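# Carry the coat stand into the taped area next door

## Task

Bring the coat stand into the adjoining room and set it upright so that each of its four feet rests completely inside the yellow tape outline, with none touching the tape. The scene fails if the coffee table is not standing upright at the end, or if the robot has tipped over or is left leaning. The stand must stay in place on its own, because it does not count if only the robot's grip holds it there.

## Robot and tools

Robot: a Hello Robot Stretch 4, about 1.6 m tall, with a single arm. It has an omni-wheel base (rim within 0.23 m of the base origin), a lift on a mast, an arm that telescopes forward, a three-joint wrist (yaw, pitch, roll) and a two-finger gripper. Cameras: head_camera, head_left_camera, head_right_camera (fisheye) and wrist_camera. A loose object may occasionally get a brief shove from outside.

Frames: the base frame has its origin on the floor below the base centre, with x forward, y to the left and z up. The odometry frame is the base frame as it was at the start of the scene. hand_pose is given in the base frame and marks the point between the fingers, 0.015 m short of the tips. The printed value may be a little off.

execute_actions(actions, cameras): actions is a list holding one action or none. An empty list only returns the state and images. cameras picks which images come back: a list drawn from head_camera, head_left_camera, head_right_camera, wrist_camera or all. Null, omitted or ["all"] returns all of them, and [] returns none. An action may contain:
- base: exactly one relative move, measured from where the base last reported itself. translate_m drives straight, forward positive, in metres, -2 to 2. strafe_m slides sideways, left positive, -2 to 2. rotate_rad turns in place, counter-clockwise (left) positive, -3.2 to 3.2.
- joints: absolute targets keyed by joint name. lift_m 0 to 1.2. arm_m (extension) 0 to 0.55. wrist_yaw_rad -1.134 to 4.276, where 0 points forward, positive turns left and 3.14 is stowed; the arm can block it above 3.4. wrist_pitch_rad -1.117 to 4.259, where 0 is level and 1.57 points down. wrist_roll_rad -1.117 to 4.259, where positive rolls clockwise when viewed from behind the gripper. gripper_m is the finger gap, 0 to 0.08 m. A joint target outside its range is clamped and the result notes it. Any other bad value or unknown key rejects the whole call.
- pace: slow, default, fast or max. Base speeds are 0.1, 0.3, 0.4 and 0.6 m/s, and turn rates are 1, 2, 3 and 4 rad/s. A raised lift (above 0.2) lowers these limits.
- contact_limits: {"arm_m": value} from 0 (gentlest) to 0.75 (firmest). The default is 0.5.
- Or end_of_arm: "enable_torque" on its own, which revives wrist or gripper motors that have shut off.
Base and joint motions in one action start together. Anything you leave out may keep pushing toward an earlier target. If a result reports a stop, the later calls in that same reply are skipped.

wait(seconds): 0 to 10 s. It commands nothing new and returns the state and images.
zoom_image(camera, region): region is [x0, y0, x1, y1] in pixels of that camera's latest full image, at most 504x504.
finished_scene(scene): ends the scene permanently and reports success. Only call it once the stand is placed and released and everything is steady.

Result lines: base_status and joint_status report how each motion ended. done means it reached the target (for the base, the wheels turned the commanded amount, even if they slipped). off_target means it stopped short and may still be pushing. contact_stop_at_<key> means it hit something, and that part may go slack. limit_stop_at_<name> means a built-in limit stopped it. limit_stop_at_tilt means the lean is over 6 degrees and lift, arm and wheels go slack. limit_stop_at_own_body means a self-collision was avoided, which is likely when the wrist pitches up below -0.2 while rolled. torque_fault means a wrist or gripper motor gave out; send enable_torque. on_its_own lists what happened without being commanded; "held at" there is the target held, not the actual position. lidar_m gives 12 distances in 30 degree sectors: the first faces straight ahead and they go counter-clockwise (4th left, 7th behind, 10th right). "-" means nothing was seen or something is closer than 0.25 m. The lidar misses thin legs and clear objects. wrist_depth_mm is a 7x7 depth grid in mm (100-2000). base_odometry comes from wheel counts only. If turned_by_wheels and turned_by_imu differ by more than about 0.1 rad, the robot collided or slipped. base_tilt is in degrees, with forward and right positive. motor_effort is a percentage, with the peak in brackets. The wheel motors read positive when pushing toward a right turn. While gripping, gripper_m reads above the commanded value and its effort moves away from 0.

Gripping: command a gap smaller than the object to squeeze. If the gripper effort stays beyond about 50, the motor faults and the fingers may drop the object. Holding more than about 2.7 kg in a level gripper faults the wrist.

Practical order: first call with an empty list to look around. Unfold the wrist with lift_m 0.4 and wrist_yaw_rad 0. Locate the coat stand, the doorway, the tape and the coffee table. Grip the stand's pole at a moderate height. Lift it slightly or tilt-drag it gently, driving slowly with the arm short. Steer well clear of the coffee table. Set the stand down fully inside the tape, open the gripper, back away, then confirm with the cameras.

Avoid: turning or driving while the arm is extended past 0.2 with more than 1 kg held, and fast paces when loaded, since the robot can tip. Also avoid hard or sustained pushes with a high gripper or high contact limits, knocking the stand or the table over, dropping the stand, and slamming into walls.

Each tool is called as name([rows], argument=value, ...), one row to a line, values as JSON.

## Session

I'll start by looking at the scene.

execute_actions(actions=[])

Scene clock: 0.00 s.
base_odometry: x=+0.000 y=+0.000 heading=+0.000 (m, m, rad; odometry frame)
turned_by_wheels: +0.000 (rad since the last result)
turned_by_imu: +0.000 (rad since the last result)
base_tilt: forward=+0.1 right=+0.6 (deg)
lidar_m: 0.73 1.03 2.14 2.46 1.84 1.80 0.88 0.65 0.65 0.69 0.69 0.68
base_status: not commanded
joint_positions: lift_m=+0.202 arm_m=-0.002 wrist_yaw_rad=+3.059 wrist_pitch_rad=+0.010 wrist_roll_rad=-0.014 gripper_m=+0.040
joint_status: not commanded
motor_effort: lift_m=+20 arm_m=+0 wrist_yaw_rad=+2 wrist_pitch_rad=-9 wrist_roll_rad=+3 gripper_m=+0 wheel_0=+0 wheel_1=+0 wheel_2=+1 (%)
hand_pose: x=-0.0360 y=+0.1048 z=+0.3783 quat_wxyz=(+0.041, -0.005, -0.007, +0.999) (m; base frame)
wrist_depth_mm: - 142 1060 1430 - 1708 1576 / - 118 160 1499 1983 1808 1576 / - 126 174 1499 1921 1708 1576 / 143 143 1025 1537 1921 1756 1576 / 707 842 1118 1537 - 1756 1537 / 707 831 564 1397 1308 1499 1499 / - - - 1008 142 - 1008
pictures: head_camera, head_left_camera, head_right_camera, wrist_camera
Images, in order (width x height): head_camera 420x560, head_left_camera 420x672, head_right_camera 420x672, wrist_camera 616x392.

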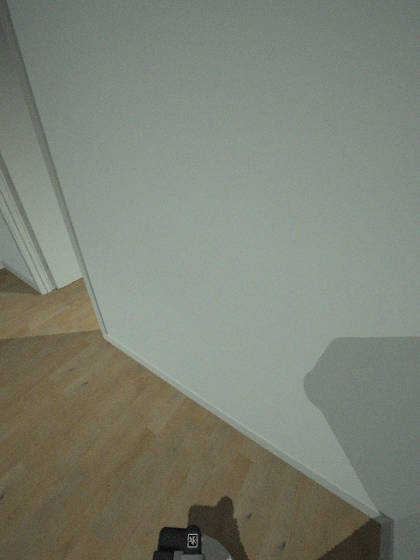

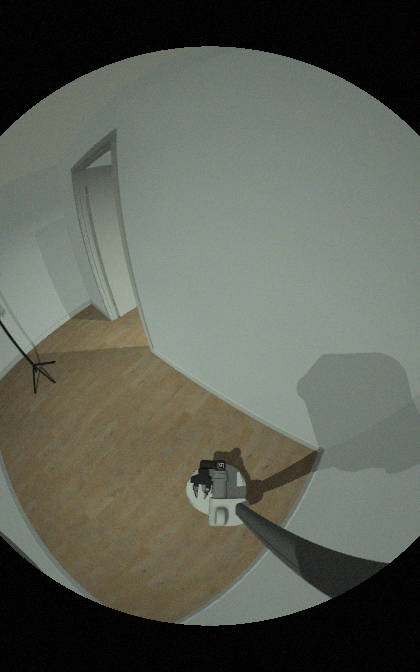

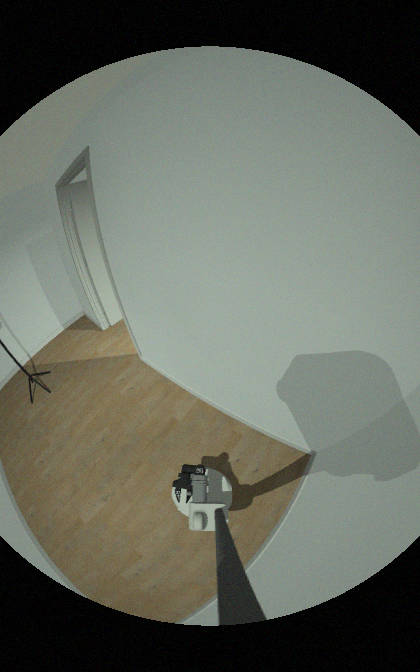

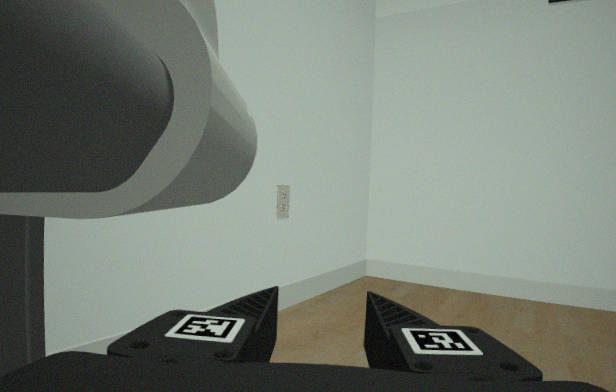

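execute_actions([
  {"base": {"rotate_rad": 1.2}},
])

Scene clock: 4.20 s.
base_odometry: x=+0.000 y=+0.000 heading=+1.199 (m, m, rad; odometry frame)
turned_by_wheels: +1.199 (rad since the last result)
turned_by_imu: +1.202 (rad since the last result)
base_tilt: forward=-0.1 right=+0.8 (deg)
lidar_m: 2.14 2.18 1.80 1.45 0.77 0.64 0.63 0.71 0.70 0.67 0.79 1.29
base_status: done
joint_positions: lift_m=+0.202 arm_m=-0.002 wrist_yaw_rad=+3.058 wrist_pitch_rad=+0.010 wrist_roll_rad=-0.014 gripper_m=+0.040
joint_status: not commanded
motor_effort: lift_m=+20(20) arm_m=+0(0) wrist_yaw_rad=+1(2) wrist_pitch_rad=-7(8) wrist_roll_rad=+3(3) gripper_m=+0(1) wheel_0=-2(7) wheel_1=-2(7) wheel_2=-3(9) (%)
hand_pose: x=-0.0360 y=+0.1048 z=+0.3783 quat_wxyz=(+0.042, -0.005, -0.007, +0.999) (m; base frame)
wrist_depth_mm: - 142 788 778 732 691 676 / - 118 160 778 741 699 676 / - 126 173 778 732 707 676 / 143 143 809 788 732 715 691 / 904 854 809 788 741 707 676 / 891 866 473 778 723 699 676 / - - - 768 142 - 676
pictures: head_camera, head_left_camera, head_right_camera, wrist_camera
camera_calibration (this result's frames):
wrist_camera: T_world_to_cam=[[0.0402487, 0.997014, 0.0658951, -0.121109], [0.0134067, 0.0654038, -0.997769, 0.424922], [-0.9991, 0.0410423, -0.0107342, 0.115913], [0, 0, 0, 1]] pos_world=[0.114986, 0.0881982, 0.433199]
Images, in order (width x height): head_camera 420x560, head_left_camera 420x672, head_right_camera 420x672, wrist_camera 616x392.

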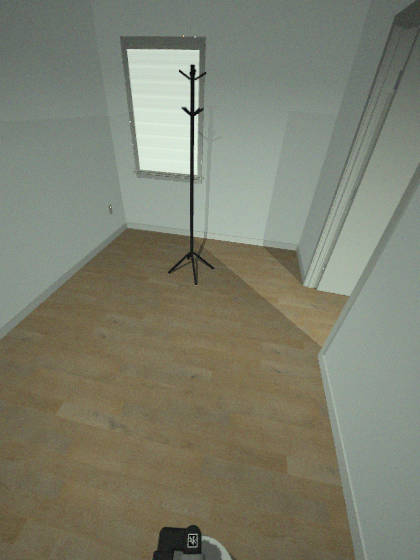

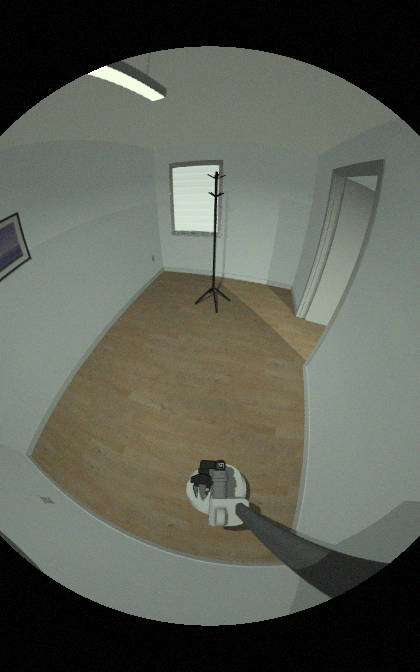

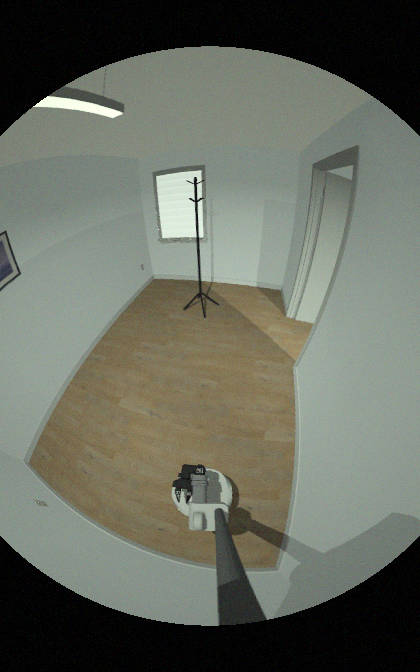

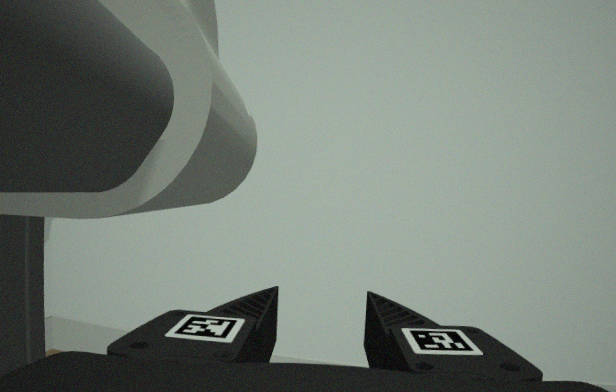

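zoom_image(camera="head_camera", region=[100, 30, 420, 330])

zoom_image(camera="head_camera", region=[150, 230, 240, 300])

Region (100, 30, 420, 330) of head_camera's 420x560 image, scaled by 1.575, with more detail than that image has; it fills the top 472 rows of this view, and the rest is white.

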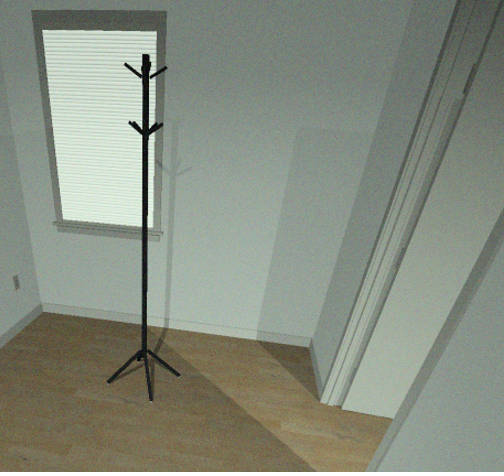

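Region (150, 230, 240, 300) of head_camera's 420x560 image, scaled by 5.600, with more detail than that image has.

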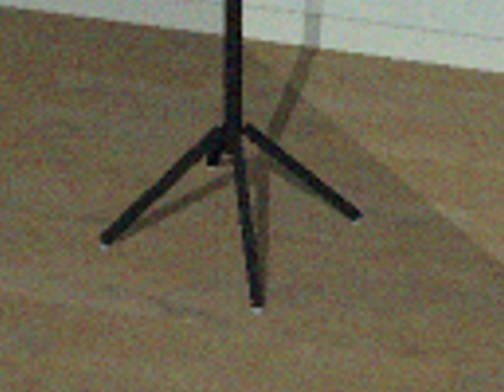

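execute_actions([
  {"base": {"rotate_rad": -0.195}},
], cameras=[])

execute_actions([
  {"base": {"translate_m": 1.7}},
], cameras=["head_camera", "head_left_camera"])

execute_actions([
  {"base": {"rotate_rad": -1.571}},
])

Scene clock: 53.27 s.
base_odometry: x=+0.000 y=+0.000 heading=+1.005 (m, m, rad; odometry frame)
turned_by_wheels: -0.195 (rad since the last result)
turned_by_imu: -0.195 (rad since the last result)
base_tilt: forward=+0.0 right=+0.7 (deg)
lidar_m: 2.12 2.27 1.86 1.81 0.92 0.66 0.64 0.69 0.71 0.68 0.72 1.02
base_status: done
joint_positions: lift_m=+0.202 arm_m=-0.002 wrist_yaw_rad=+3.058 wrist_pitch_rad=+0.010 wrist_roll_rad=-0.014 gripper_m=+0.040
joint_status: not commanded
motor_effort: lift_m=+20(20) arm_m=+0(0) wrist_yaw_rad=+2(2) wrist_pitch_rad=-7(7) wrist_roll_rad=+3(3) gripper_m=+0(0) wheel_0=+1(7) wheel_1=+1(7) wheel_2=+1(7) (%)
hand_pose: x=-0.0360 y=+0.1048 z=+0.3783 quat_wxyz=(+0.042, -0.005, -0.007, +0.999) (m; base frame)
wrist_depth_mm: - 142 768 768 768 778 788 / - 118 160 768 788 768 788 / - 126 174 788 778 768 778 / 143 144 778 798 778 778 778 / 778 778 778 788 768 788 778 / 768 798 466 778 788 778 778 / - - - 778 142 - 788
pictures: none
No camera images: the call's "cameras" was empty. Leave "cameras" out to get every camera's image.

Scene clock: 60.40 s.
base_odometry: x=+0.912 y=+1.435 heading=+1.005 (m, m, rad; odometry frame)
turned_by_wheels: +0.000 (rad since the last result)
turned_by_imu: -0.004 (rad since the last result)
base_tilt: forward=+0.1 right=+0.8 (deg)
lidar_m: 1.41 0.67 0.60 1.78 1.87 2.44 2.33 1.01 0.80 1.75 0.94 1.05
base_status: done
joint_positions: lift_m=+0.202 arm_m=-0.002 wrist_yaw_rad=+3.058 wrist_pitch_rad=+0.010 wrist_roll_rad=-0.014 gripper_m=+0.040
joint_status: not commanded
motor_effort: lift_m=+20(20) arm_m=+0(0) wrist_yaw_rad=+2(2) wrist_pitch_rad=-7(8) wrist_roll_rad=+3(4) gripper_m=-1(1) wheel_0=+1(7) wheel_1=+1(8) wheel_2=+0(11) (%)
hand_pose: x=-0.0360 y=+0.1048 z=+0.3783 quat_wxyz=(+0.042, -0.005, -0.007, +0.999) (m; base frame)
wrist_depth_mm: - 142 - - - - - / - 118 161 - - - - / - 126 173 - - - - / 142 144 - - - - - / 1182 1808 - - - - - / 1098 1281 732 1397 1281 1464 1464 / - - - 1008 142 - 1008
pictures: head_camera, head_left_camera
Images, in order (width x height): head_camera 420x560, head_left_camera 420x672.

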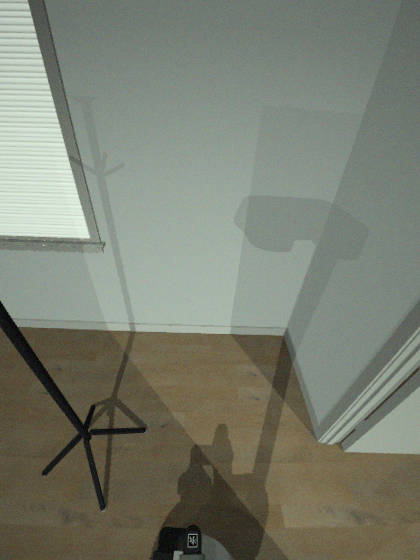

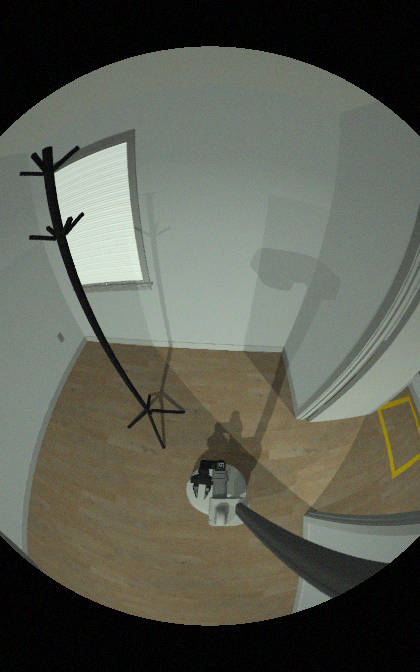

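Scene clock: 62.47 s.
base_odometry: x=+0.912 y=+1.435 heading=-0.566 (m, m, rad; odometry frame)
turned_by_wheels: -1.571 (rad since the last result)
turned_by_imu: -1.574 (rad since the last result)
base_tilt: forward=+0.0 right=+0.7 (deg)
lidar_m: 1.76 0.93 1.05 1.39 0.69 0.60 1.76 1.85 2.46 2.35 1.03 0.80
base_status: done
joint_positions: lift_m=+0.202 arm_m=-0.002 wrist_yaw_rad=+3.058 wrist_pitch_rad=+0.010 wrist_roll_rad=-0.014 gripper_m=+0.040
joint_status: not commanded
motor_effort: lift_m=+20(20) arm_m=-1(0) wrist_yaw_rad=+1(2) wrist_pitch_rad=-7(8) wrist_roll_rad=+3(4) gripper_m=+1(0) wheel_0=+1(8) wheel_1=+1(8) wheel_2=+2(8) (%)
hand_pose: x=-0.0360 y=+0.1048 z=+0.3783 quat_wxyz=(+0.042, -0.005, -0.007, +0.999) (m; base frame)
wrist_depth_mm: - 142 1983 - - 1983 668 / - 118 160 - 1921 1983 1661 / - 126 173 1921 1921 1921 1708 / 143 143 1921 - 1921 1983 1661 / 1863 1983 1983 - 1863 1983 1756 / 1098 1308 732 1397 1308 1464 1205 / - - - 1025 143 - 960
pictures: head_camera, head_left_camera, head_right_camera, wrist_camera
camera_calibration (this result's frames):
wrist_camera: T_world_to_cam=[[0.0402579, 0.997014, 0.0658968, -0.121112], [0.0134073, 0.0654053, -0.997769, 0.424922], [-0.999099, 0.0410516, -0.0107342, 0.115931], [0, 0, 0, 1]] pos_world=[0.115005, 0.0881986, 0.433199]
Images, in order (width x height): head_camera 420x560, head_left_camera 420x672, head_right_camera 420x672, wrist_camera 616x392.

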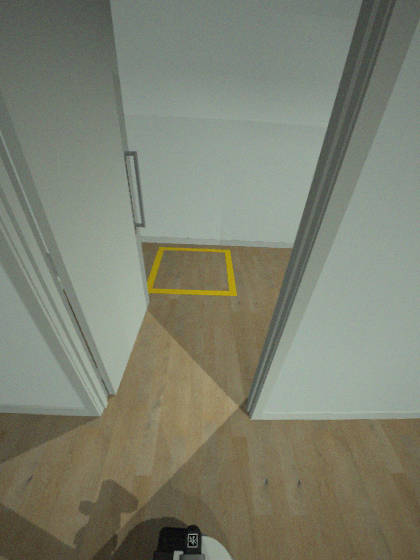

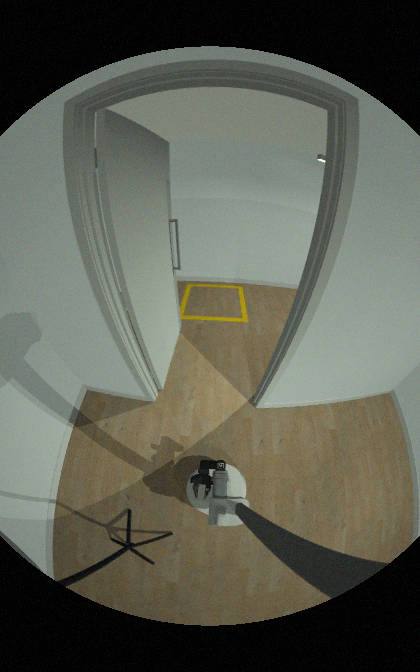

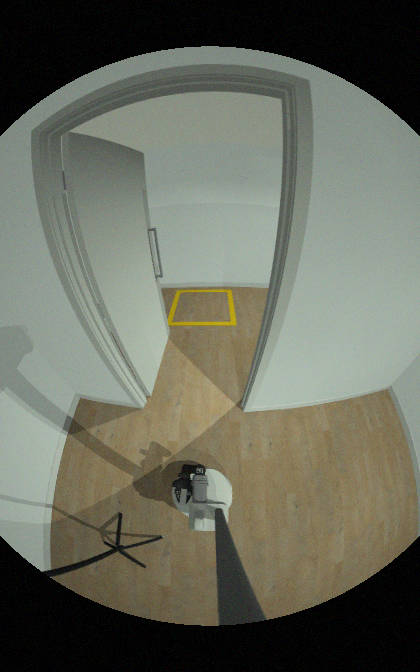

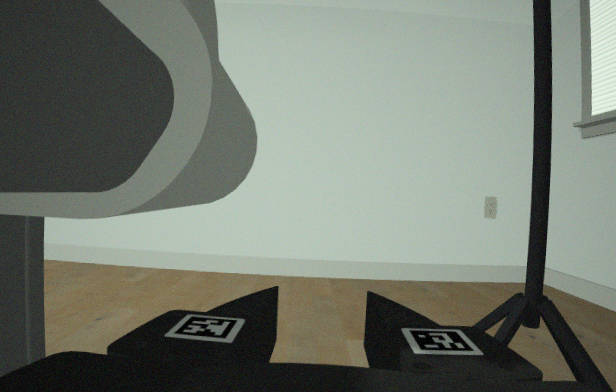

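zoom_image(camera="head_camera", region=[60, 220, 320, 440])

Region (60, 220, 320, 440) of head_camera's 420x560 image, scaled by 1.938, with more detail than that image has; it fills the top 426 rows of this view, and the rest is white.

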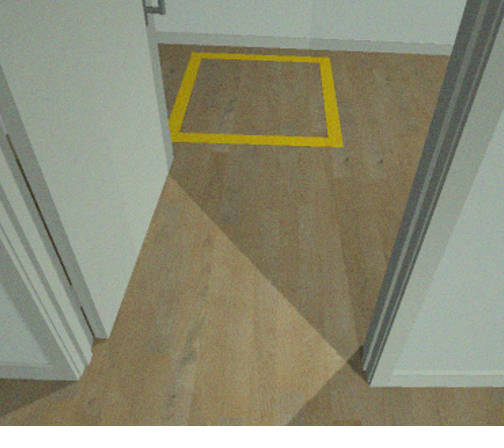

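execute_actions([
  {"base": {"strafe_m": 0.08}},
], cameras=[])

execute_actions([
  {"base": {"translate_m": 1.0}},
])

Scene clock: 114.57 s.
base_odometry: x=+0.954 y=+1.502 heading=-0.566 (m, m, rad; odometry frame)
turned_by_wheels: +0.000 (rad since the last result)
turned_by_imu: +0.000 (rad since the last result)
base_tilt: forward=+0.0 right=+0.8 (deg)
lidar_m: 1.56 0.89 1.04 1.32 0.65 0.53 1.78 1.84 2.52 2.43 1.01 0.83
base_status: done
joint_positions: lift_m=+0.202 arm_m=-0.002 wrist_yaw_rad=+3.058 wrist_pitch_rad=+0.010 wrist_roll_rad=-0.014 gripper_m=+0.040
joint_status: not commanded
motor_effort: lift_m=+20(20) arm_m=-1(0) wrist_yaw_rad=+1(2) wrist_pitch_rad=-7(8) wrist_roll_rad=+2(3) gripper_m=+0(0) wheel_0=+0(10) wheel_1=+2(10) wheel_2=+0(2) (%)
hand_pose: x=-0.0360 y=+0.1048 z=+0.3783 quat_wxyz=(+0.042, -0.005, -0.007, +0.999) (m; base frame)
wrist_depth_mm: - 142 1983 1983 - - 1921 / - 118 160 - - 1983 1756 / - 126 174 1983 1921 1983 1756 / 143 143 - 1983 1983 - 1808 / 1863 1921 1921 1983 - - 1756 / 1098 1308 741 1366 1308 732 1499 / - - - 1008 142 - 991
pictures: none
No camera images: the call's "cameras" was empty. Leave "cameras" out to get every camera's image.

Scene clock: 119.37 s.
base_odometry: x=+1.799 y=+0.966 heading=-0.566 (m, m, rad; odometry frame)
turned_by_wheels: +0.000 (rad since the last result)
turned_by_imu: -0.002 (rad since the last result)
base_tilt: forward=+0.0 right=+0.8 (deg)
lidar_m: 1.96 0.58 0.44 0.42 0.45 1.49 2.80 2.93 0.43 0.61 1.82 2.03
base_status: done
joint_positions: lift_m=+0.202 arm_m=-0.002 wrist_yaw_rad=+3.058 wrist_pitch_rad=+0.010 wrist_roll_rad=-0.014 gripper_m=+0.040
joint_status: not commanded
motor_effort: lift_m=+20(20) arm_m=+0(0) wrist_yaw_rad=+1(2) wrist_pitch_rad=-7(8) wrist_roll_rad=+3(3) gripper_m=+0(0) wheel_0=+1(7) wheel_1=+2(6) wheel_2=+1(11) (%)
hand_pose: x=-0.0360 y=+0.1048 z=+0.3783 quat_wxyz=(+0.042, -0.005, -0.007, +0.999) (m; base frame)
wrist_depth_mm: - 142 - - - - 1863 / - 118 160 - - - 1756 / - 125 173 - - - 1708 / 143 143 - - - - 1708 / 1863 - - - - - 1708 / 1118 1308 732 1430 1308 1499 1464 / - - - 1008 143 - 1025
pictures: head_camera, head_left_camera, head_right_camera, wrist_camera
camera_calibration (this result's frames):
wrist_camera: T_world_to_cam=[[0.0402574, 0.997014, 0.0658968, -0.121112], [0.0134075, 0.0654053, -0.997769, 0.424922], [-0.999099, 0.0410511, -0.0107344, 0.115931], [0, 0, 0, 1]] pos_world=[0.115005, 0.0881986, 0.433199]
Images, in order (width x height): head_camera 420x560, head_left_camera 420x672, head_right_camera 420x672, wrist_camera 616x392.

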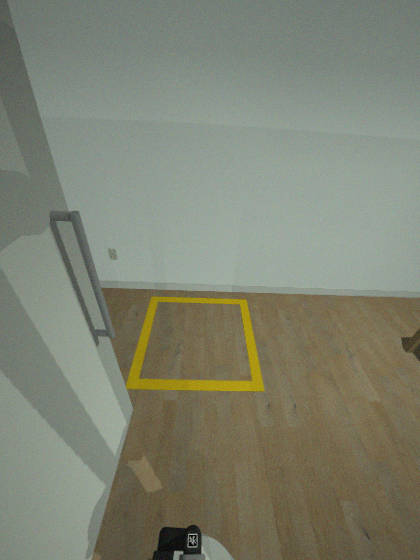

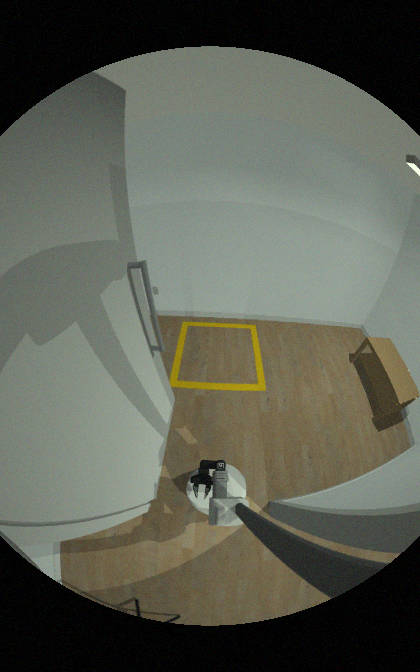

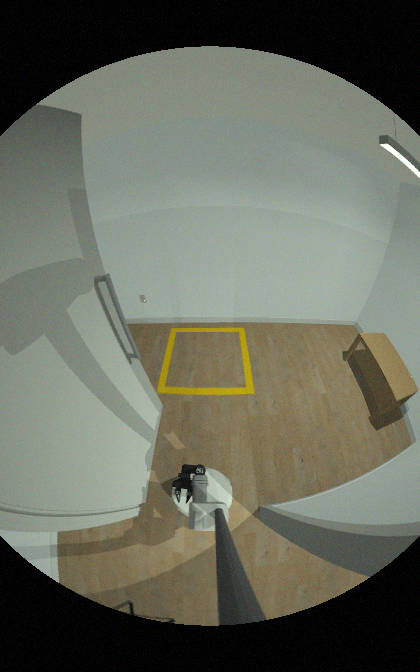

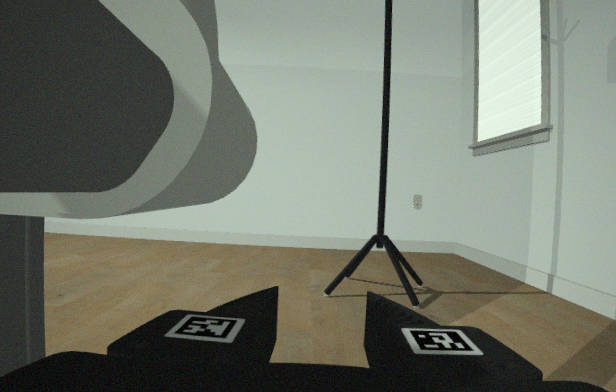

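zoom_image(camera="head_right_camera", region=[300, 300, 420, 460])

Region (300, 300, 420, 460) of head_right_camera's 420x672 image, scaled by 3.150, with more detail than that image has; it fills the left 378 columns of this view, and the rest is white.

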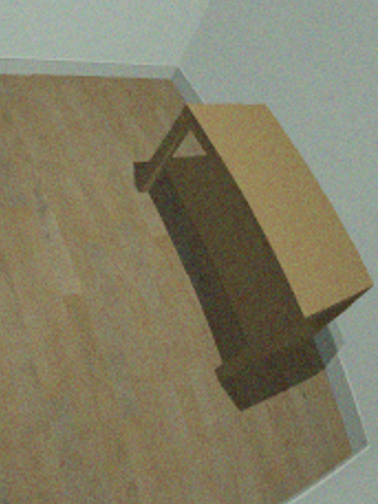

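execute_actions([
  {"base": {"translate_m": -0.8}, "pace": "fast"},
], cameras=[])

execute_actions([
  {"base": {"strafe_m": -0.43}, "pace": "fast"},
], cameras=[])

execute_actions([
  {"base": {"translate_m": -1.05}, "pace": "fast"},
], cameras=["head_left_camera"])

Scene clock: 208.20 s.
base_odometry: x=+1.123 y=+1.395 heading=-0.566 (m, m, rad; odometry frame)
turned_by_wheels: +0.000 (rad since the last result)
turned_by_imu: +0.001 (rad since the last result)
base_tilt: forward=+0.0 right=+0.7 (deg)
lidar_m: 1.49 0.72 0.73 1.30 1.38 0.70 1.97 2.10 2.51 1.96 0.75 0.66
base_status: done
joint_positions: lift_m=+0.202 arm_m=-0.002 wrist_yaw_rad=+3.058 wrist_pitch_rad=+0.010 wrist_roll_rad=-0.014 gripper_m=+0.040
joint_status: not commanded
motor_effort: lift_m=+20(20) arm_m=+0(0) wrist_yaw_rad=+3(2) wrist_pitch_rad=-8(8) wrist_roll_rad=+4(3) gripper_m=+0(0) wheel_0=+1(8) wheel_1=-1(9) wheel_2=-4(13) (%)
hand_pose: x=-0.0360 y=+0.1048 z=+0.3783 quat_wxyz=(+0.042, -0.005, -0.007, +0.999) (m; base frame)
wrist_depth_mm: - 142 - - - - 1808 / - 118 160 - - - 1756 / - 126 174 - - - 1708 / 143 143 - - - - 1756 / 1863 - - - - - 1756 / 1078 1308 732 1397 842 1336 1499 / - - - 1025 143 - 991
pictures: none
No camera images: the call's "cameras" was empty. Leave "cameras" out to get every camera's image.

Scene clock: 210.43 s.
base_odometry: x=+0.893 y=+1.032 heading=-0.566 (m, m, rad; odometry frame)
turned_by_wheels: +0.000 (rad since the last result)
turned_by_imu: +0.000 (rad since the last result)
base_tilt: forward=+0.0 right=+0.7 (deg)
lidar_m: 0.50 1.23 1.06 1.75 0.98 2.07 1.99 2.09 2.09 1.93 0.72 0.54
base_status: done
joint_positions: lift_m=+0.202 arm_m=-0.002 wrist_yaw_rad=+3.059 wrist_pitch_rad=+0.010 wrist_roll_rad=-0.014 gripper_m=+0.040
joint_status: not commanded
motor_effort: lift_m=+20(20) arm_m=-1(0) wrist_yaw_rad=+2(2) wrist_pitch_rad=-8(8) wrist_roll_rad=+4(3) gripper_m=+0(0) wheel_0=-3(13) wheel_1=+3(12) wheel_2=+0(3) (%)
hand_pose: x=-0.0360 y=+0.1048 z=+0.3783 quat_wxyz=(+0.041, -0.005, -0.007, +0.999) (m; base frame)
wrist_depth_mm: - 142 - - - - - / - 118 160 - - - - / - 126 173 - - - - / 143 144 - - - - - / 1921 - - - - - - / 1098 1281 723 1430 1308 1499 1430 / - - - 1042 142 - 976
pictures: none
No camera images: the call's "cameras" was empty. Leave "cameras" out to get every camera's image.

Scene clock: 214.33 s.
base_odometry: x=+0.007 y=+1.595 heading=-0.566 (m, m, rad; odometry frame)
turned_by_wheels: +0.000 (rad since the last result)
turned_by_imu: +0.002 (rad since the last result)
base_tilt: forward=-0.1 right=+1.1 (deg)
lidar_m: 1.55 1.82 0.83 0.85 1.32 0.96 0.93 0.97 1.36 1.97 2.07 1.64
base_status: done
joint_positions: lift_m=+0.202 arm_m=-0.002 wrist_yaw_rad=+3.059 wrist_pitch_rad=+0.010 wrist_roll_rad=-0.014 gripper_m=+0.040
joint_status: not commanded
motor_effort: lift_m=+20(20) arm_m=-1(0) wrist_yaw_rad=+1(3) wrist_pitch_rad=-8(9) wrist_roll_rad=+3(3) gripper_m=+0(1) wheel_0=-1(8) wheel_1=-1(8) wheel_2=-1(14) (%)
hand_pose: x=-0.0360 y=+0.1048 z=+0.3783 quat_wxyz=(+0.041, -0.005, -0.007, +0.999) (m; base frame)
wrist_depth_mm: - 142 1078 1060 1078 1078 1098 / - 118 160 1098 1060 1078 1098 / - 126 173 1078 1098 1078 1078 / 143 143 1098 1098 1078 1078 1098 / 1098 1060 1098 1078 1098 1078 1098 / 1060 1078 615 1078 1060 1078 1078 / - - - 1008 143 - 1008
pictures: head_left_camera
Images, in order (width x height): head_left_camera 420x672.

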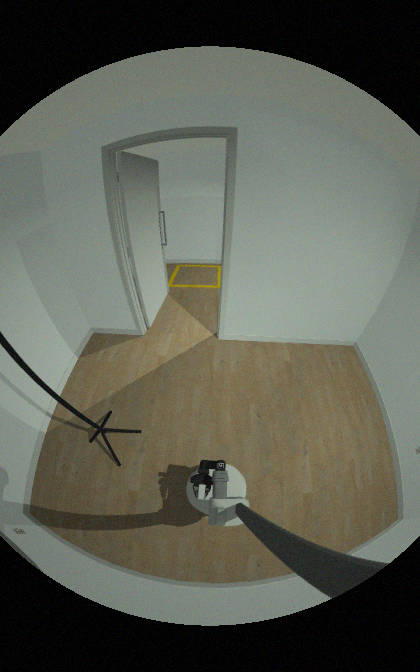

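execute_actions([
  {"base": {"rotate_rad": 1.197}, "joints": {"lift_m": 0.8, "wrist_yaw_rad": 0.0, "wrist_pitch_rad": 0.0, "wrist_roll_rad": 0.0, "gripper_m": 0.08}},
])

Scene clock: 220.40 s.
base_odometry: x=+0.007 y=+1.595 heading=+0.631 (m, m, rad; odometry frame)
turned_by_wheels: +1.197 (rad since the last result)
turned_by_imu: +1.199 (rad since the last result)
base_tilt: forward=-0.1 right=+0.8 (deg)
lidar_m: 0.82 1.72 1.16 0.95 0.93 1.05 1.66 1.99 1.95 1.59 1.55 1.84
base_status: done
joint_positions: lift_m=+0.800 arm_m=-0.002 wrist_yaw_rad=+0.000 wrist_pitch_rad=+0.003 wrist_roll_rad=+0.000 gripper_m=+0.080
joint_status: all done
motor_effort: lift_m=+23(20) arm_m=+0(1) wrist_yaw_rad=+1(6) wrist_pitch_rad=-8(11) wrist_roll_rad=+4(5) gripper_m=+2(2) wheel_0=-2(8) wheel_1=-2(8) wheel_2=+0(9) (%)
hand_pose: x=+0.3814 y=-0.0873 z=+0.9773 quat_wxyz=(+1.000, +0.000, +0.001, +0.000) (m; base frame)
wrist_depth_mm: 1366 1464 1537 1708 1756 1863 1576 / 1336 1464 1537 1708 1808 1921 1499 / 1397 1464 1661 1708 1863 1983 1464 / 1397 1499 1576 1756 1863 1983 1499 / 1397 1464 1618 1708 1808 1921 1499 / 1430 1464 164 1708 1808 1661 1464 / - - 145 1708 1808 - -
pictures: head_camera, head_left_camera, head_right_camera, wrist_camera
camera_calibration (this result's frames):
wrist_camera: T_world_to_cam=[[0.0425273, -0.997735, 0.0521212, -0.14747], [-0.000870469, -0.0522054, -0.998636, 1.02558], [0.999095, 0.0424239, -0.00308865, -0.222214], [0, 0, 0, 1]] pos_world=[0.229177, -0.0841681, 1.03119]
Images, in order (width x height): head_camera 420x560, head_left_camera 420x672, head_right_camera 420x672, wrist_camera 616x392.

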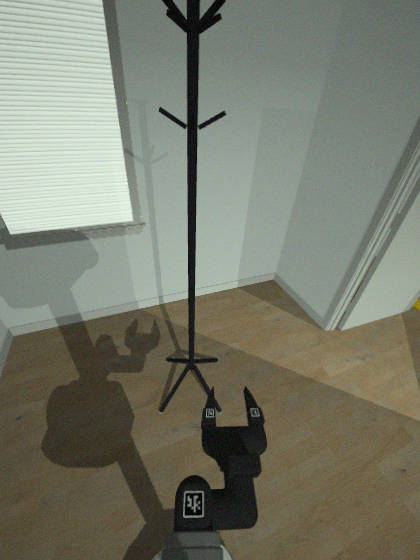

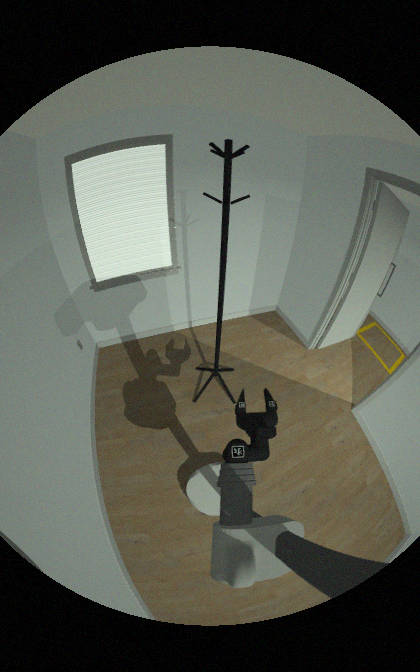

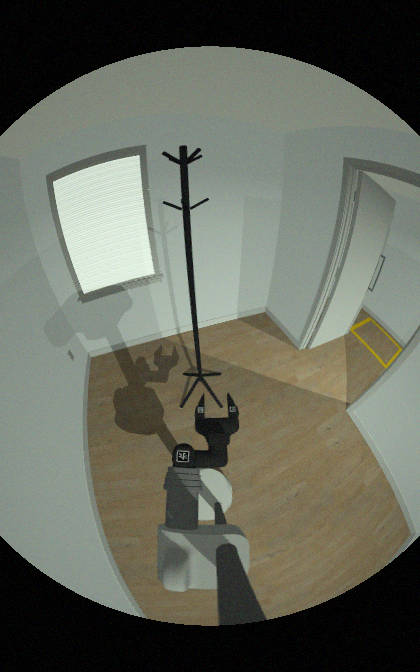

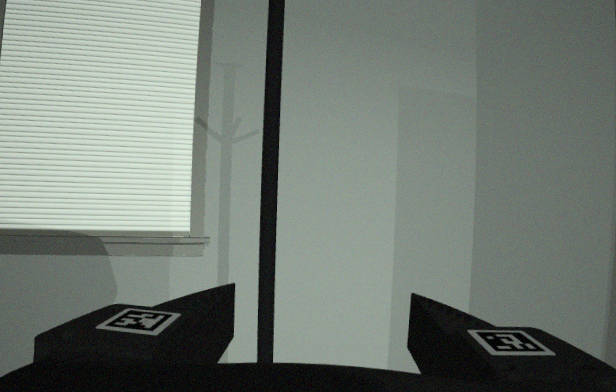

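zoom_image(camera="head_camera", region=[130, 320, 290, 450])

Region (130, 320, 290, 450) of head_camera's 420x560 image, scaled by 3.150, with more detail than that image has; it fills the top 410 rows of this view, and the rest is white.

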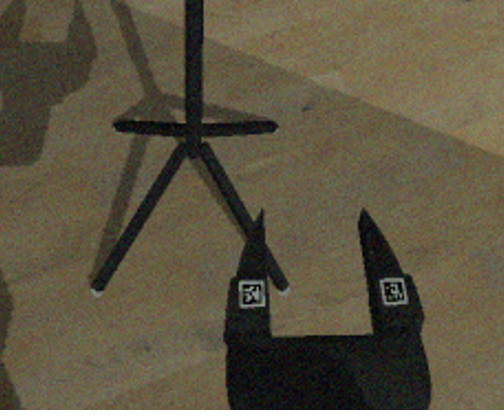

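execute_actions([
  {"base": {"strafe_m": 0.12}, "joints": {"lift_m": 0.87}},
], cameras=[])

execute_actions([
  {"base": {"translate_m": 0.3}},
], cameras=["head_camera", "wrist_camera"])

Scene clock: 255.50 s.
base_odometry: x=-0.064 y=+1.692 heading=+0.631 (m, m, rad; odometry frame)
turned_by_wheels: +0.000 (rad since the last result)
turned_by_imu: +0.000 (rad since the last result)
base_tilt: forward=-0.1 right=+0.9 (deg)
lidar_m: 0.83 1.68 1.04 0.83 0.82 0.93 1.44 2.03 2.10 1.68 1.67 1.90
base_status: done
joint_positions: lift_m=+0.870 arm_m=-0.002 wrist_yaw_rad=+0.000 wrist_pitch_rad=+0.003 wrist_roll_rad=+0.000 gripper_m=+0.080
joint_status: all done
motor_effort: lift_m=+23(24) arm_m=-1(1) wrist_yaw_rad=+2(1) wrist_pitch_rad=-10(10) wrist_roll_rad=+4(3) gripper_m=+2(2) wheel_0=+0(10) wheel_1=+1(9) wheel_2=+0(2) (%)
hand_pose: x=+0.3814 y=-0.0874 z=+1.0473 quat_wxyz=(+1.000, +0.000, +0.001, +0.000) (m; base frame)
wrist_depth_mm: 1336 1464 1537 1576 1921 1983 1618 / 1366 1430 1576 1661 1808 1921 1576 / 1366 1397 1537 1661 1756 1863 1576 / 1336 1430 1576 1661 1808 1863 1618 / 1336 1464 1576 1618 1808 1983 1576 / 1336 1397 164 1618 1756 1921 1576 / - - 144 1618 1756 - -
pictures: none
No camera images: the call's "cameras" was empty. Leave "cameras" out to get every camera's image.

Scene clock: 257.97 s.
base_odometry: x=+0.178 y=+1.869 heading=+0.631 (m, m, rad; odometry frame)
turned_by_wheels: +0.000 (rad since the last result)
turned_by_imu: +0.000 (rad since the last result)
base_tilt: forward=-0.1 right=+0.9 (deg)
lidar_m: 0.54 1.39 1.14 0.93 0.91 1.03 1.62 2.30 1.96 1.60 1.69 0.57
base_status: done
joint_positions: lift_m=+0.870 arm_m=-0.002 wrist_yaw_rad=+0.000 wrist_pitch_rad=+0.003 wrist_roll_rad=+0.000 gripper_m=+0.080
joint_status: not commanded
motor_effort: lift_m=+23(23) arm_m=+0(0) wrist_yaw_rad=+1(1) wrist_pitch_rad=-8(10) wrist_roll_rad=+4(4) gripper_m=+1(1) wheel_0=+1(7) wheel_1=+3(7) wheel_2=+0(11) (%)
hand_pose: x=+0.3814 y=-0.0874 z=+1.0473 quat_wxyz=(+1.000, +0.000, +0.001, +0.000) (m; base frame)
wrist_depth_mm: 1098 1160 1255 1308 1464 1661 1499 / 1118 1138 1229 1336 1464 1576 1499 / 1078 1160 1281 1281 1464 1618 1499 / 1118 1182 1281 1366 1499 1576 1499 / 1078 1160 1255 1336 1464 1618 1499 / 1098 1138 164 1366 1430 1537 1430 / - - 144 1336 1464 - -
pictures: head_camera, wrist_camera
camera_calibration (this result's frames):
wrist_camera: T_world_to_cam=[[0.0423072, -0.997744, 0.0521213, -0.151083], [-0.000881945, -0.0522053, -0.998636, 1.09551], [0.999104, 0.0422035, -0.00308862, -0.221999], [0, 0, 0, 1]] pos_world=[0.229158, -0.0841814, 1.1012]
Images, in order (width x height): head_camera 420x560, wrist_camera 616x392.

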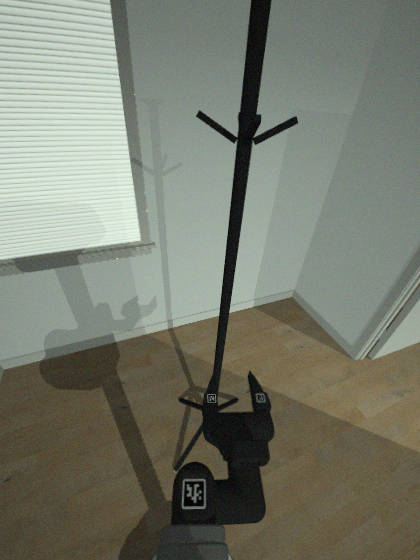

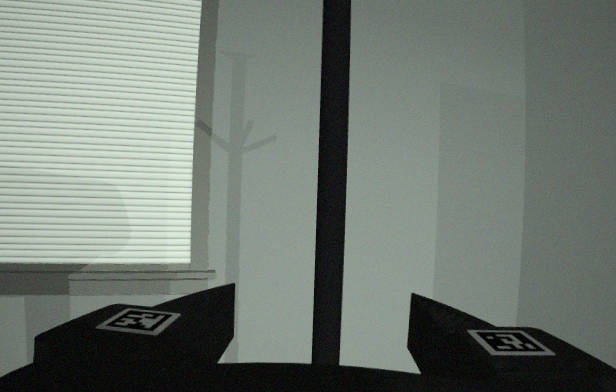

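execute_actions([
  {"base": {"translate_m": 0.12}, "pace": "slow"},
], cameras=[])

execute_actions([
  {"joints": {"arm_m": 0.12}, "pace": "slow", "contact_limits": {"arm_m": 0.15}},
], cameras=["head_camera", "wrist_camera"])

Scene clock: 280.50 s.
base_odometry: x=+0.275 y=+1.940 heading=+0.631 (m, m, rad; odometry frame)
turned_by_wheels: +0.000 (rad since the last result)
turned_by_imu: +0.000 (rad since the last result)
base_tilt: forward=-0.1 right=+0.9 (deg)
lidar_m: 0.44 1.29 1.21 0.96 0.95 1.06 1.74 2.41 1.88 1.60 1.62 0.46
base_status: done
joint_positions: lift_m=+0.870 arm_m=-0.002 wrist_yaw_rad=+0.000 wrist_pitch_rad=+0.003 wrist_roll_rad=+0.000 gripper_m=+0.080
joint_status: not commanded
motor_effort: lift_m=+23(23) arm_m=+0(1) wrist_yaw_rad=+1(1) wrist_pitch_rad=-9(10) wrist_roll_rad=+4(4) gripper_m=+2(2) wheel_0=+3(6) wheel_1=+3(5) wheel_2=-3(7) (%)
hand_pose: x=+0.3814 y=-0.0874 z=+1.0473 quat_wxyz=(+1.000, +0.000, +0.001, +0.000) (m; base frame)
wrist_depth_mm: 1008 1042 1118 1205 1308 1430 1499 / 1008 1060 1138 1182 1336 1430 1499 / 1008 1060 1160 1229 1366 1464 1464 / 1008 1078 1160 1205 1336 1464 1430 / 1008 1078 1138 1205 1366 1499 1430 / 991 1008 164 296 1308 1430 1464 / - - 145 290 1308 - -
pictures: none
No camera images: the call's "cameras" was empty. Leave "cameras" out to get every camera's image.

Scene clock: 283.00 s.
base_odometry: x=+0.275 y=+1.940 heading=+0.631 (m, m, rad; odometry frame)
turned_by_wheels: +0.000 (rad since the last result)
turned_by_imu: +0.000 (rad since the last result)
base_tilt: forward=-0.1 right=+0.8 (deg)
lidar_m: 0.40 1.29 1.21 0.97 0.98 1.06 1.71 2.42 1.90 1.57 1.62 0.46
base_status: not commanded
joint_positions: lift_m=+0.870 arm_m=+0.118 wrist_yaw_rad=+0.000 wrist_pitch_rad=+0.003 wrist_roll_rad=+0.000 gripper_m=+0.080
joint_status: all done
motor_effort: lift_m=+23(23) arm_m=+9(10) wrist_yaw_rad=+1(1) wrist_pitch_rad=-9(9) wrist_roll_rad=+4(4) gripper_m=+1(0) wheel_0=+2(3) wheel_1=+3(3) wheel_2=-2(2) (%)
contact_limits: arm_m 0.15
hand_pose: x=+0.5020 y=-0.0874 z=+1.0473 quat_wxyz=(+1.000, +0.000, +0.001, +0.000) (m; base frame)
wrist_depth_mm: 878 946 1025 163 1182 1308 1366 / 904 946 1025 162 1205 1308 1366 / 891 946 1025 161 1182 1308 1397 / 904 960 1042 161 1182 1308 1336 / 904 946 1042 161 1205 1308 1430 / 904 917 164 160 1182 1308 1366 / - - 144 159 676 - -
pictures: head_camera, wrist_camera
camera_calibration (this result's frames):
wrist_camera: T_world_to_cam=[[0.0422619, -0.997746, 0.0521216, -0.156174], [-0.000878192, -0.0522053, -0.998636, 1.09561], [0.999106, 0.0421585, -0.00308251, -0.342536], [0, 0, 0, 1]] pos_world=[0.349792, -0.0841842, 1.1012]
Images, in order (width x height): head_camera 420x560, wrist_camera 616x392.

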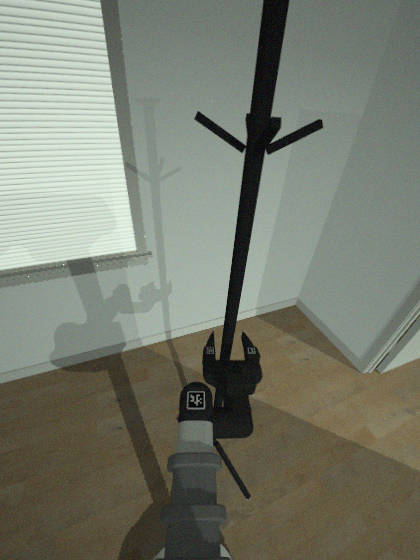

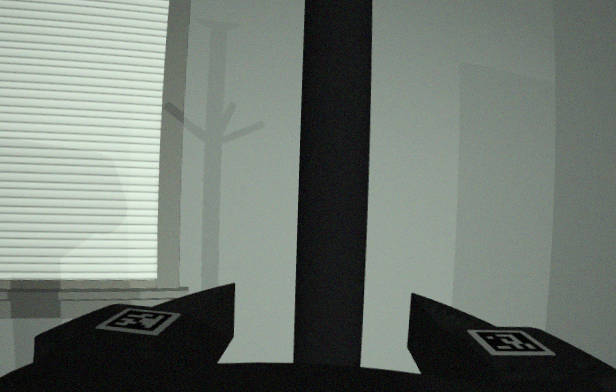

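execute_actions([
  {"joints": {"arm_m": 0.15}, "base": {"translate_m": 0.025}, "pace": "slow", "contact_limits": {"arm_m": 0.15}},
], cameras=["head_camera", "wrist_camera"])

Scene clock: 301.97 s.
base_odometry: x=+0.295 y=+1.955 heading=+0.631 (m, m, rad; odometry frame)
turned_by_wheels: +0.000 (rad since the last result)
turned_by_imu: +0.000 (rad since the last result)
base_tilt: forward=-0.1 right=+0.8 (deg)
lidar_m: 0.40 1.25 1.22 0.99 0.98 1.10 1.73 2.44 1.90 1.59 1.59 0.42
base_status: done
joint_positions: lift_m=+0.870 arm_m=+0.148 wrist_yaw_rad=+0.000 wrist_pitch_rad=+0.003 wrist_roll_rad=+0.000 gripper_m=+0.080
joint_status: all done
motor_effort: lift_m=+23(23) arm_m=+9(9) wrist_yaw_rad=+2(2) wrist_pitch_rad=-9(10) wrist_roll_rad=+4(4) gripper_m=+1(1) wheel_0=+2(4) wheel_1=+3(5) wheel_2=-2(7) (%)
contact_limits: arm_m 0.15
hand_pose: x=+0.5320 y=-0.0874 z=+1.0473 quat_wxyz=(+1.000, +0.000, +0.001, +0.000) (m; base frame)
wrist_depth_mm: 842 891 960 103 1098 1255 1308 / 842 904 976 103 1138 1255 1308 / 854 891 1008 103 1138 1255 1366 / 854 917 976 103 1160 1255 1281 / 866 946 991 103 1118 1255 1308 / 854 854 165 103 165 1229 1308 / - - 144 102 141 - -
pictures: head_camera, wrist_camera
camera_calibration (this result's frames):
wrist_camera: T_world_to_cam=[[0.0422604, -0.997746, 0.0521216, -0.157441], [-0.000878408, -0.0522053, -0.998636, 1.09564], [0.999106, 0.042157, -0.00308265, -0.372506], [0, 0, 0, 1]] pos_world=[0.379789, -0.0841843, 1.1012]
Images, in order (width x height): head_camera 420x560, wrist_camera 616x392.

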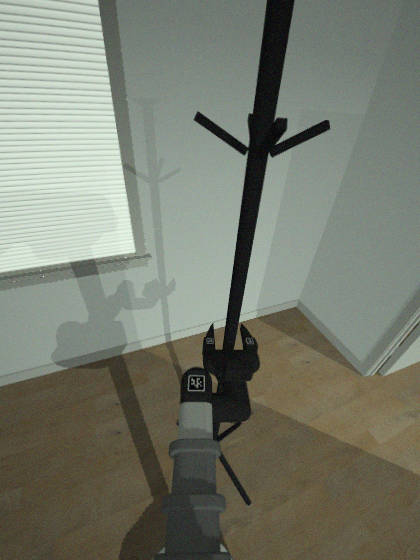

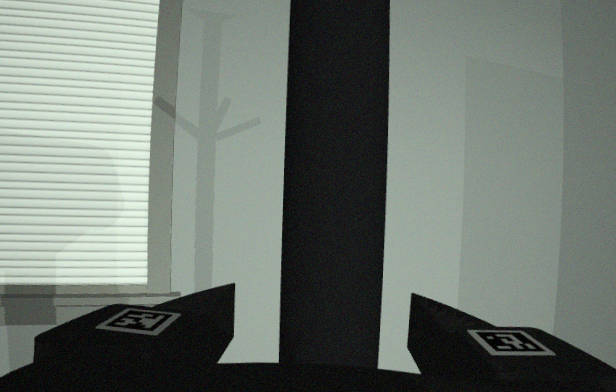

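execute_actions([
  {"joints": {"gripper_m": 0.0}},
], cameras=["head_camera", "wrist_camera"])

Scene clock: 307.63 s.
base_odometry: x=+0.295 y=+1.955 heading=+0.631 (m, m, rad; odometry frame)
turned_by_wheels: +0.000 (rad since the last result)
turned_by_imu: -0.001 (rad since the last result)
base_tilt: forward=+0.0 right=+0.8 (deg)
lidar_m: 0.39 1.26 1.21 1.00 0.96 1.09 1.75 2.44 1.91 1.59 1.59 0.43
base_status: not commanded
joint_positions: lift_m=+0.870 arm_m=+0.149 wrist_yaw_rad=-0.003 wrist_pitch_rad=+0.003 wrist_roll_rad=+0.000 gripper_m=+0.030
joint_status: gripper_m off_target (ended at +0.030, target +0.000)
on_its_own: gripper_m is held at +0.025, not at your +0.000, by its contact guard: the fingers met something
motor_effort: lift_m=+23(23) arm_m=+8(9) wrist_yaw_rad=+9(10) wrist_pitch_rad=-9(9) wrist_roll_rad=+3(4) gripper_m=-41(62) wheel_0=-2(2) wheel_1=+1(3) wheel_2=-2(2) (%)
hand_pose: x=+0.5319 y=-0.0880 z=+1.0474 quat_wxyz=(+1.000, +0.000, +0.001, -0.001) (m; base frame)
wrist_depth_mm: 831 891 976 102 1138 1229 1336 / 842 904 976 102 1118 1255 1308 / 854 904 976 102 1138 1281 1308 / 854 904 991 102 1118 1255 1336 / 866 931 960 102 1160 1255 1366 / 854 878 960 103 132 1255 1336 / - - - 103 - - 1336
pictures: head_camera, wrist_camera
camera_calibration (this result's frames):
wrist_camera: T_world_to_cam=[[0.0393241, -0.997882, 0.05182, -0.156194], [-0.000838617, -0.0518931, -0.998652, 1.09567], [0.999226, 0.0392276, -0.00287749, -0.372898], [0, 0, 0, 1]] pos_world=[0.37967, -0.0843777, 1.10121]
Images, in order (width x height): head_camera 420x560, wrist_camera 616x392.

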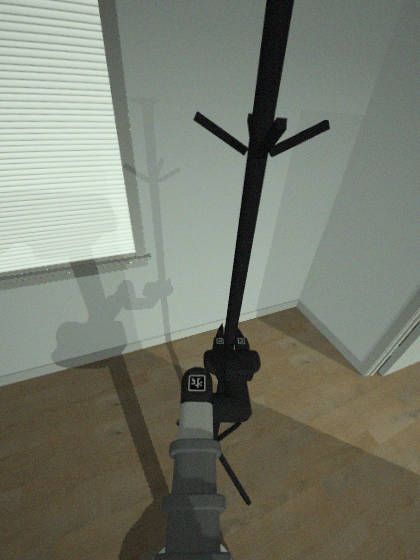

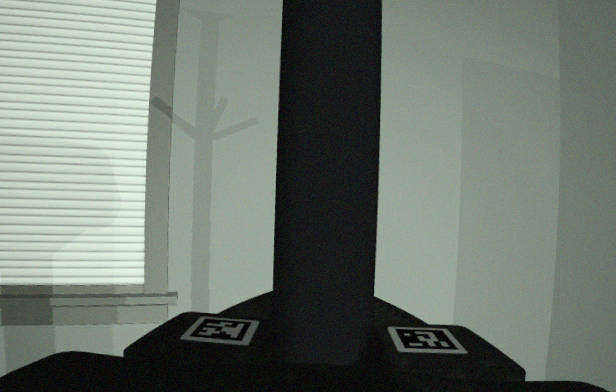

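execute_actions([
  {"joints": {"lift_m": 0.88}, "pace": "slow"},
], cameras=["head_camera", "wrist_camera"])

Scene clock: 314.50 s.
base_odometry: x=+0.295 y=+1.955 heading=+0.631 (m, m, rad; odometry frame)
turned_by_wheels: +0.000 (rad since the last result)
turned_by_imu: +0.000 (rad since the last result)
base_tilt: forward=+0.2 right=+0.9 (deg)
lidar_m: 0.41 1.26 1.23 0.98 0.97 1.07 1.75 2.46 1.89 1.59 1.56 0.43
base_status: not commanded
joint_positions: lift_m=+0.879 arm_m=+0.149 wrist_yaw_rad=-0.001 wrist_pitch_rad=+0.016 wrist_roll_rad=-0.001 gripper_m=+0.030
joint_status: all done
on_its_own: gripper_m is held at +0.025, not at your +0.000, by its contact guard: the fingers met something; wrist_pitch_rad is at rest, and its effort (-46) is outside its rest range (-23 to +23)
motor_effort: lift_m=+32(33) arm_m=+8(8) wrist_yaw_rad=+4(10) wrist_pitch_rad=-46(46) wrist_roll_rad=+6(7) gripper_m=-41(41) wheel_0=-2(2) wheel_1=+1(1) wheel_2=-2(2) (%)
hand_pose: x=+0.5321 y=-0.0876 z=+1.0539 quat_wxyz=(+1.000, -0.001, +0.008, +0.000) (m; base frame)
wrist_depth_mm: 842 891 960 107 1098 1229 1336 / 842 904 976 106 1118 1229 1336 / 831 917 976 106 1138 1205 1366 / 854 917 976 103 1138 1205 1308 / 842 917 1008 101 1160 1281 1308 / 854 904 976 102 132 1255 1336 / - - - 103 - - 1366
pictures: head_camera, wrist_camera
camera_calibration (this result's frames):
wrist_camera: T_world_to_cam=[[0.0419875, -0.997738, 0.0524891, -0.15823], [-0.0138377, -0.0531111, -0.998493, 1.10883], [0.999022, 0.0411979, -0.0160364, -0.358927], [0, 0, 0, 1]] pos_world=[0.380563, -0.0841937, 1.1097]
Images, in order (width x height): head_camera 420x560, wrist_camera 616x392.

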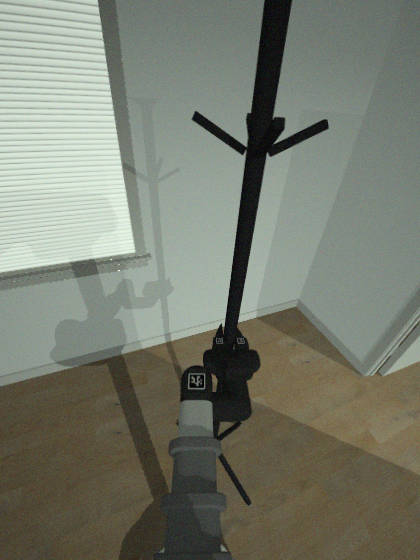

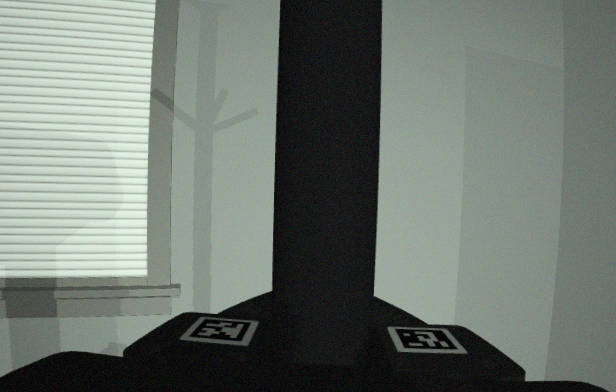

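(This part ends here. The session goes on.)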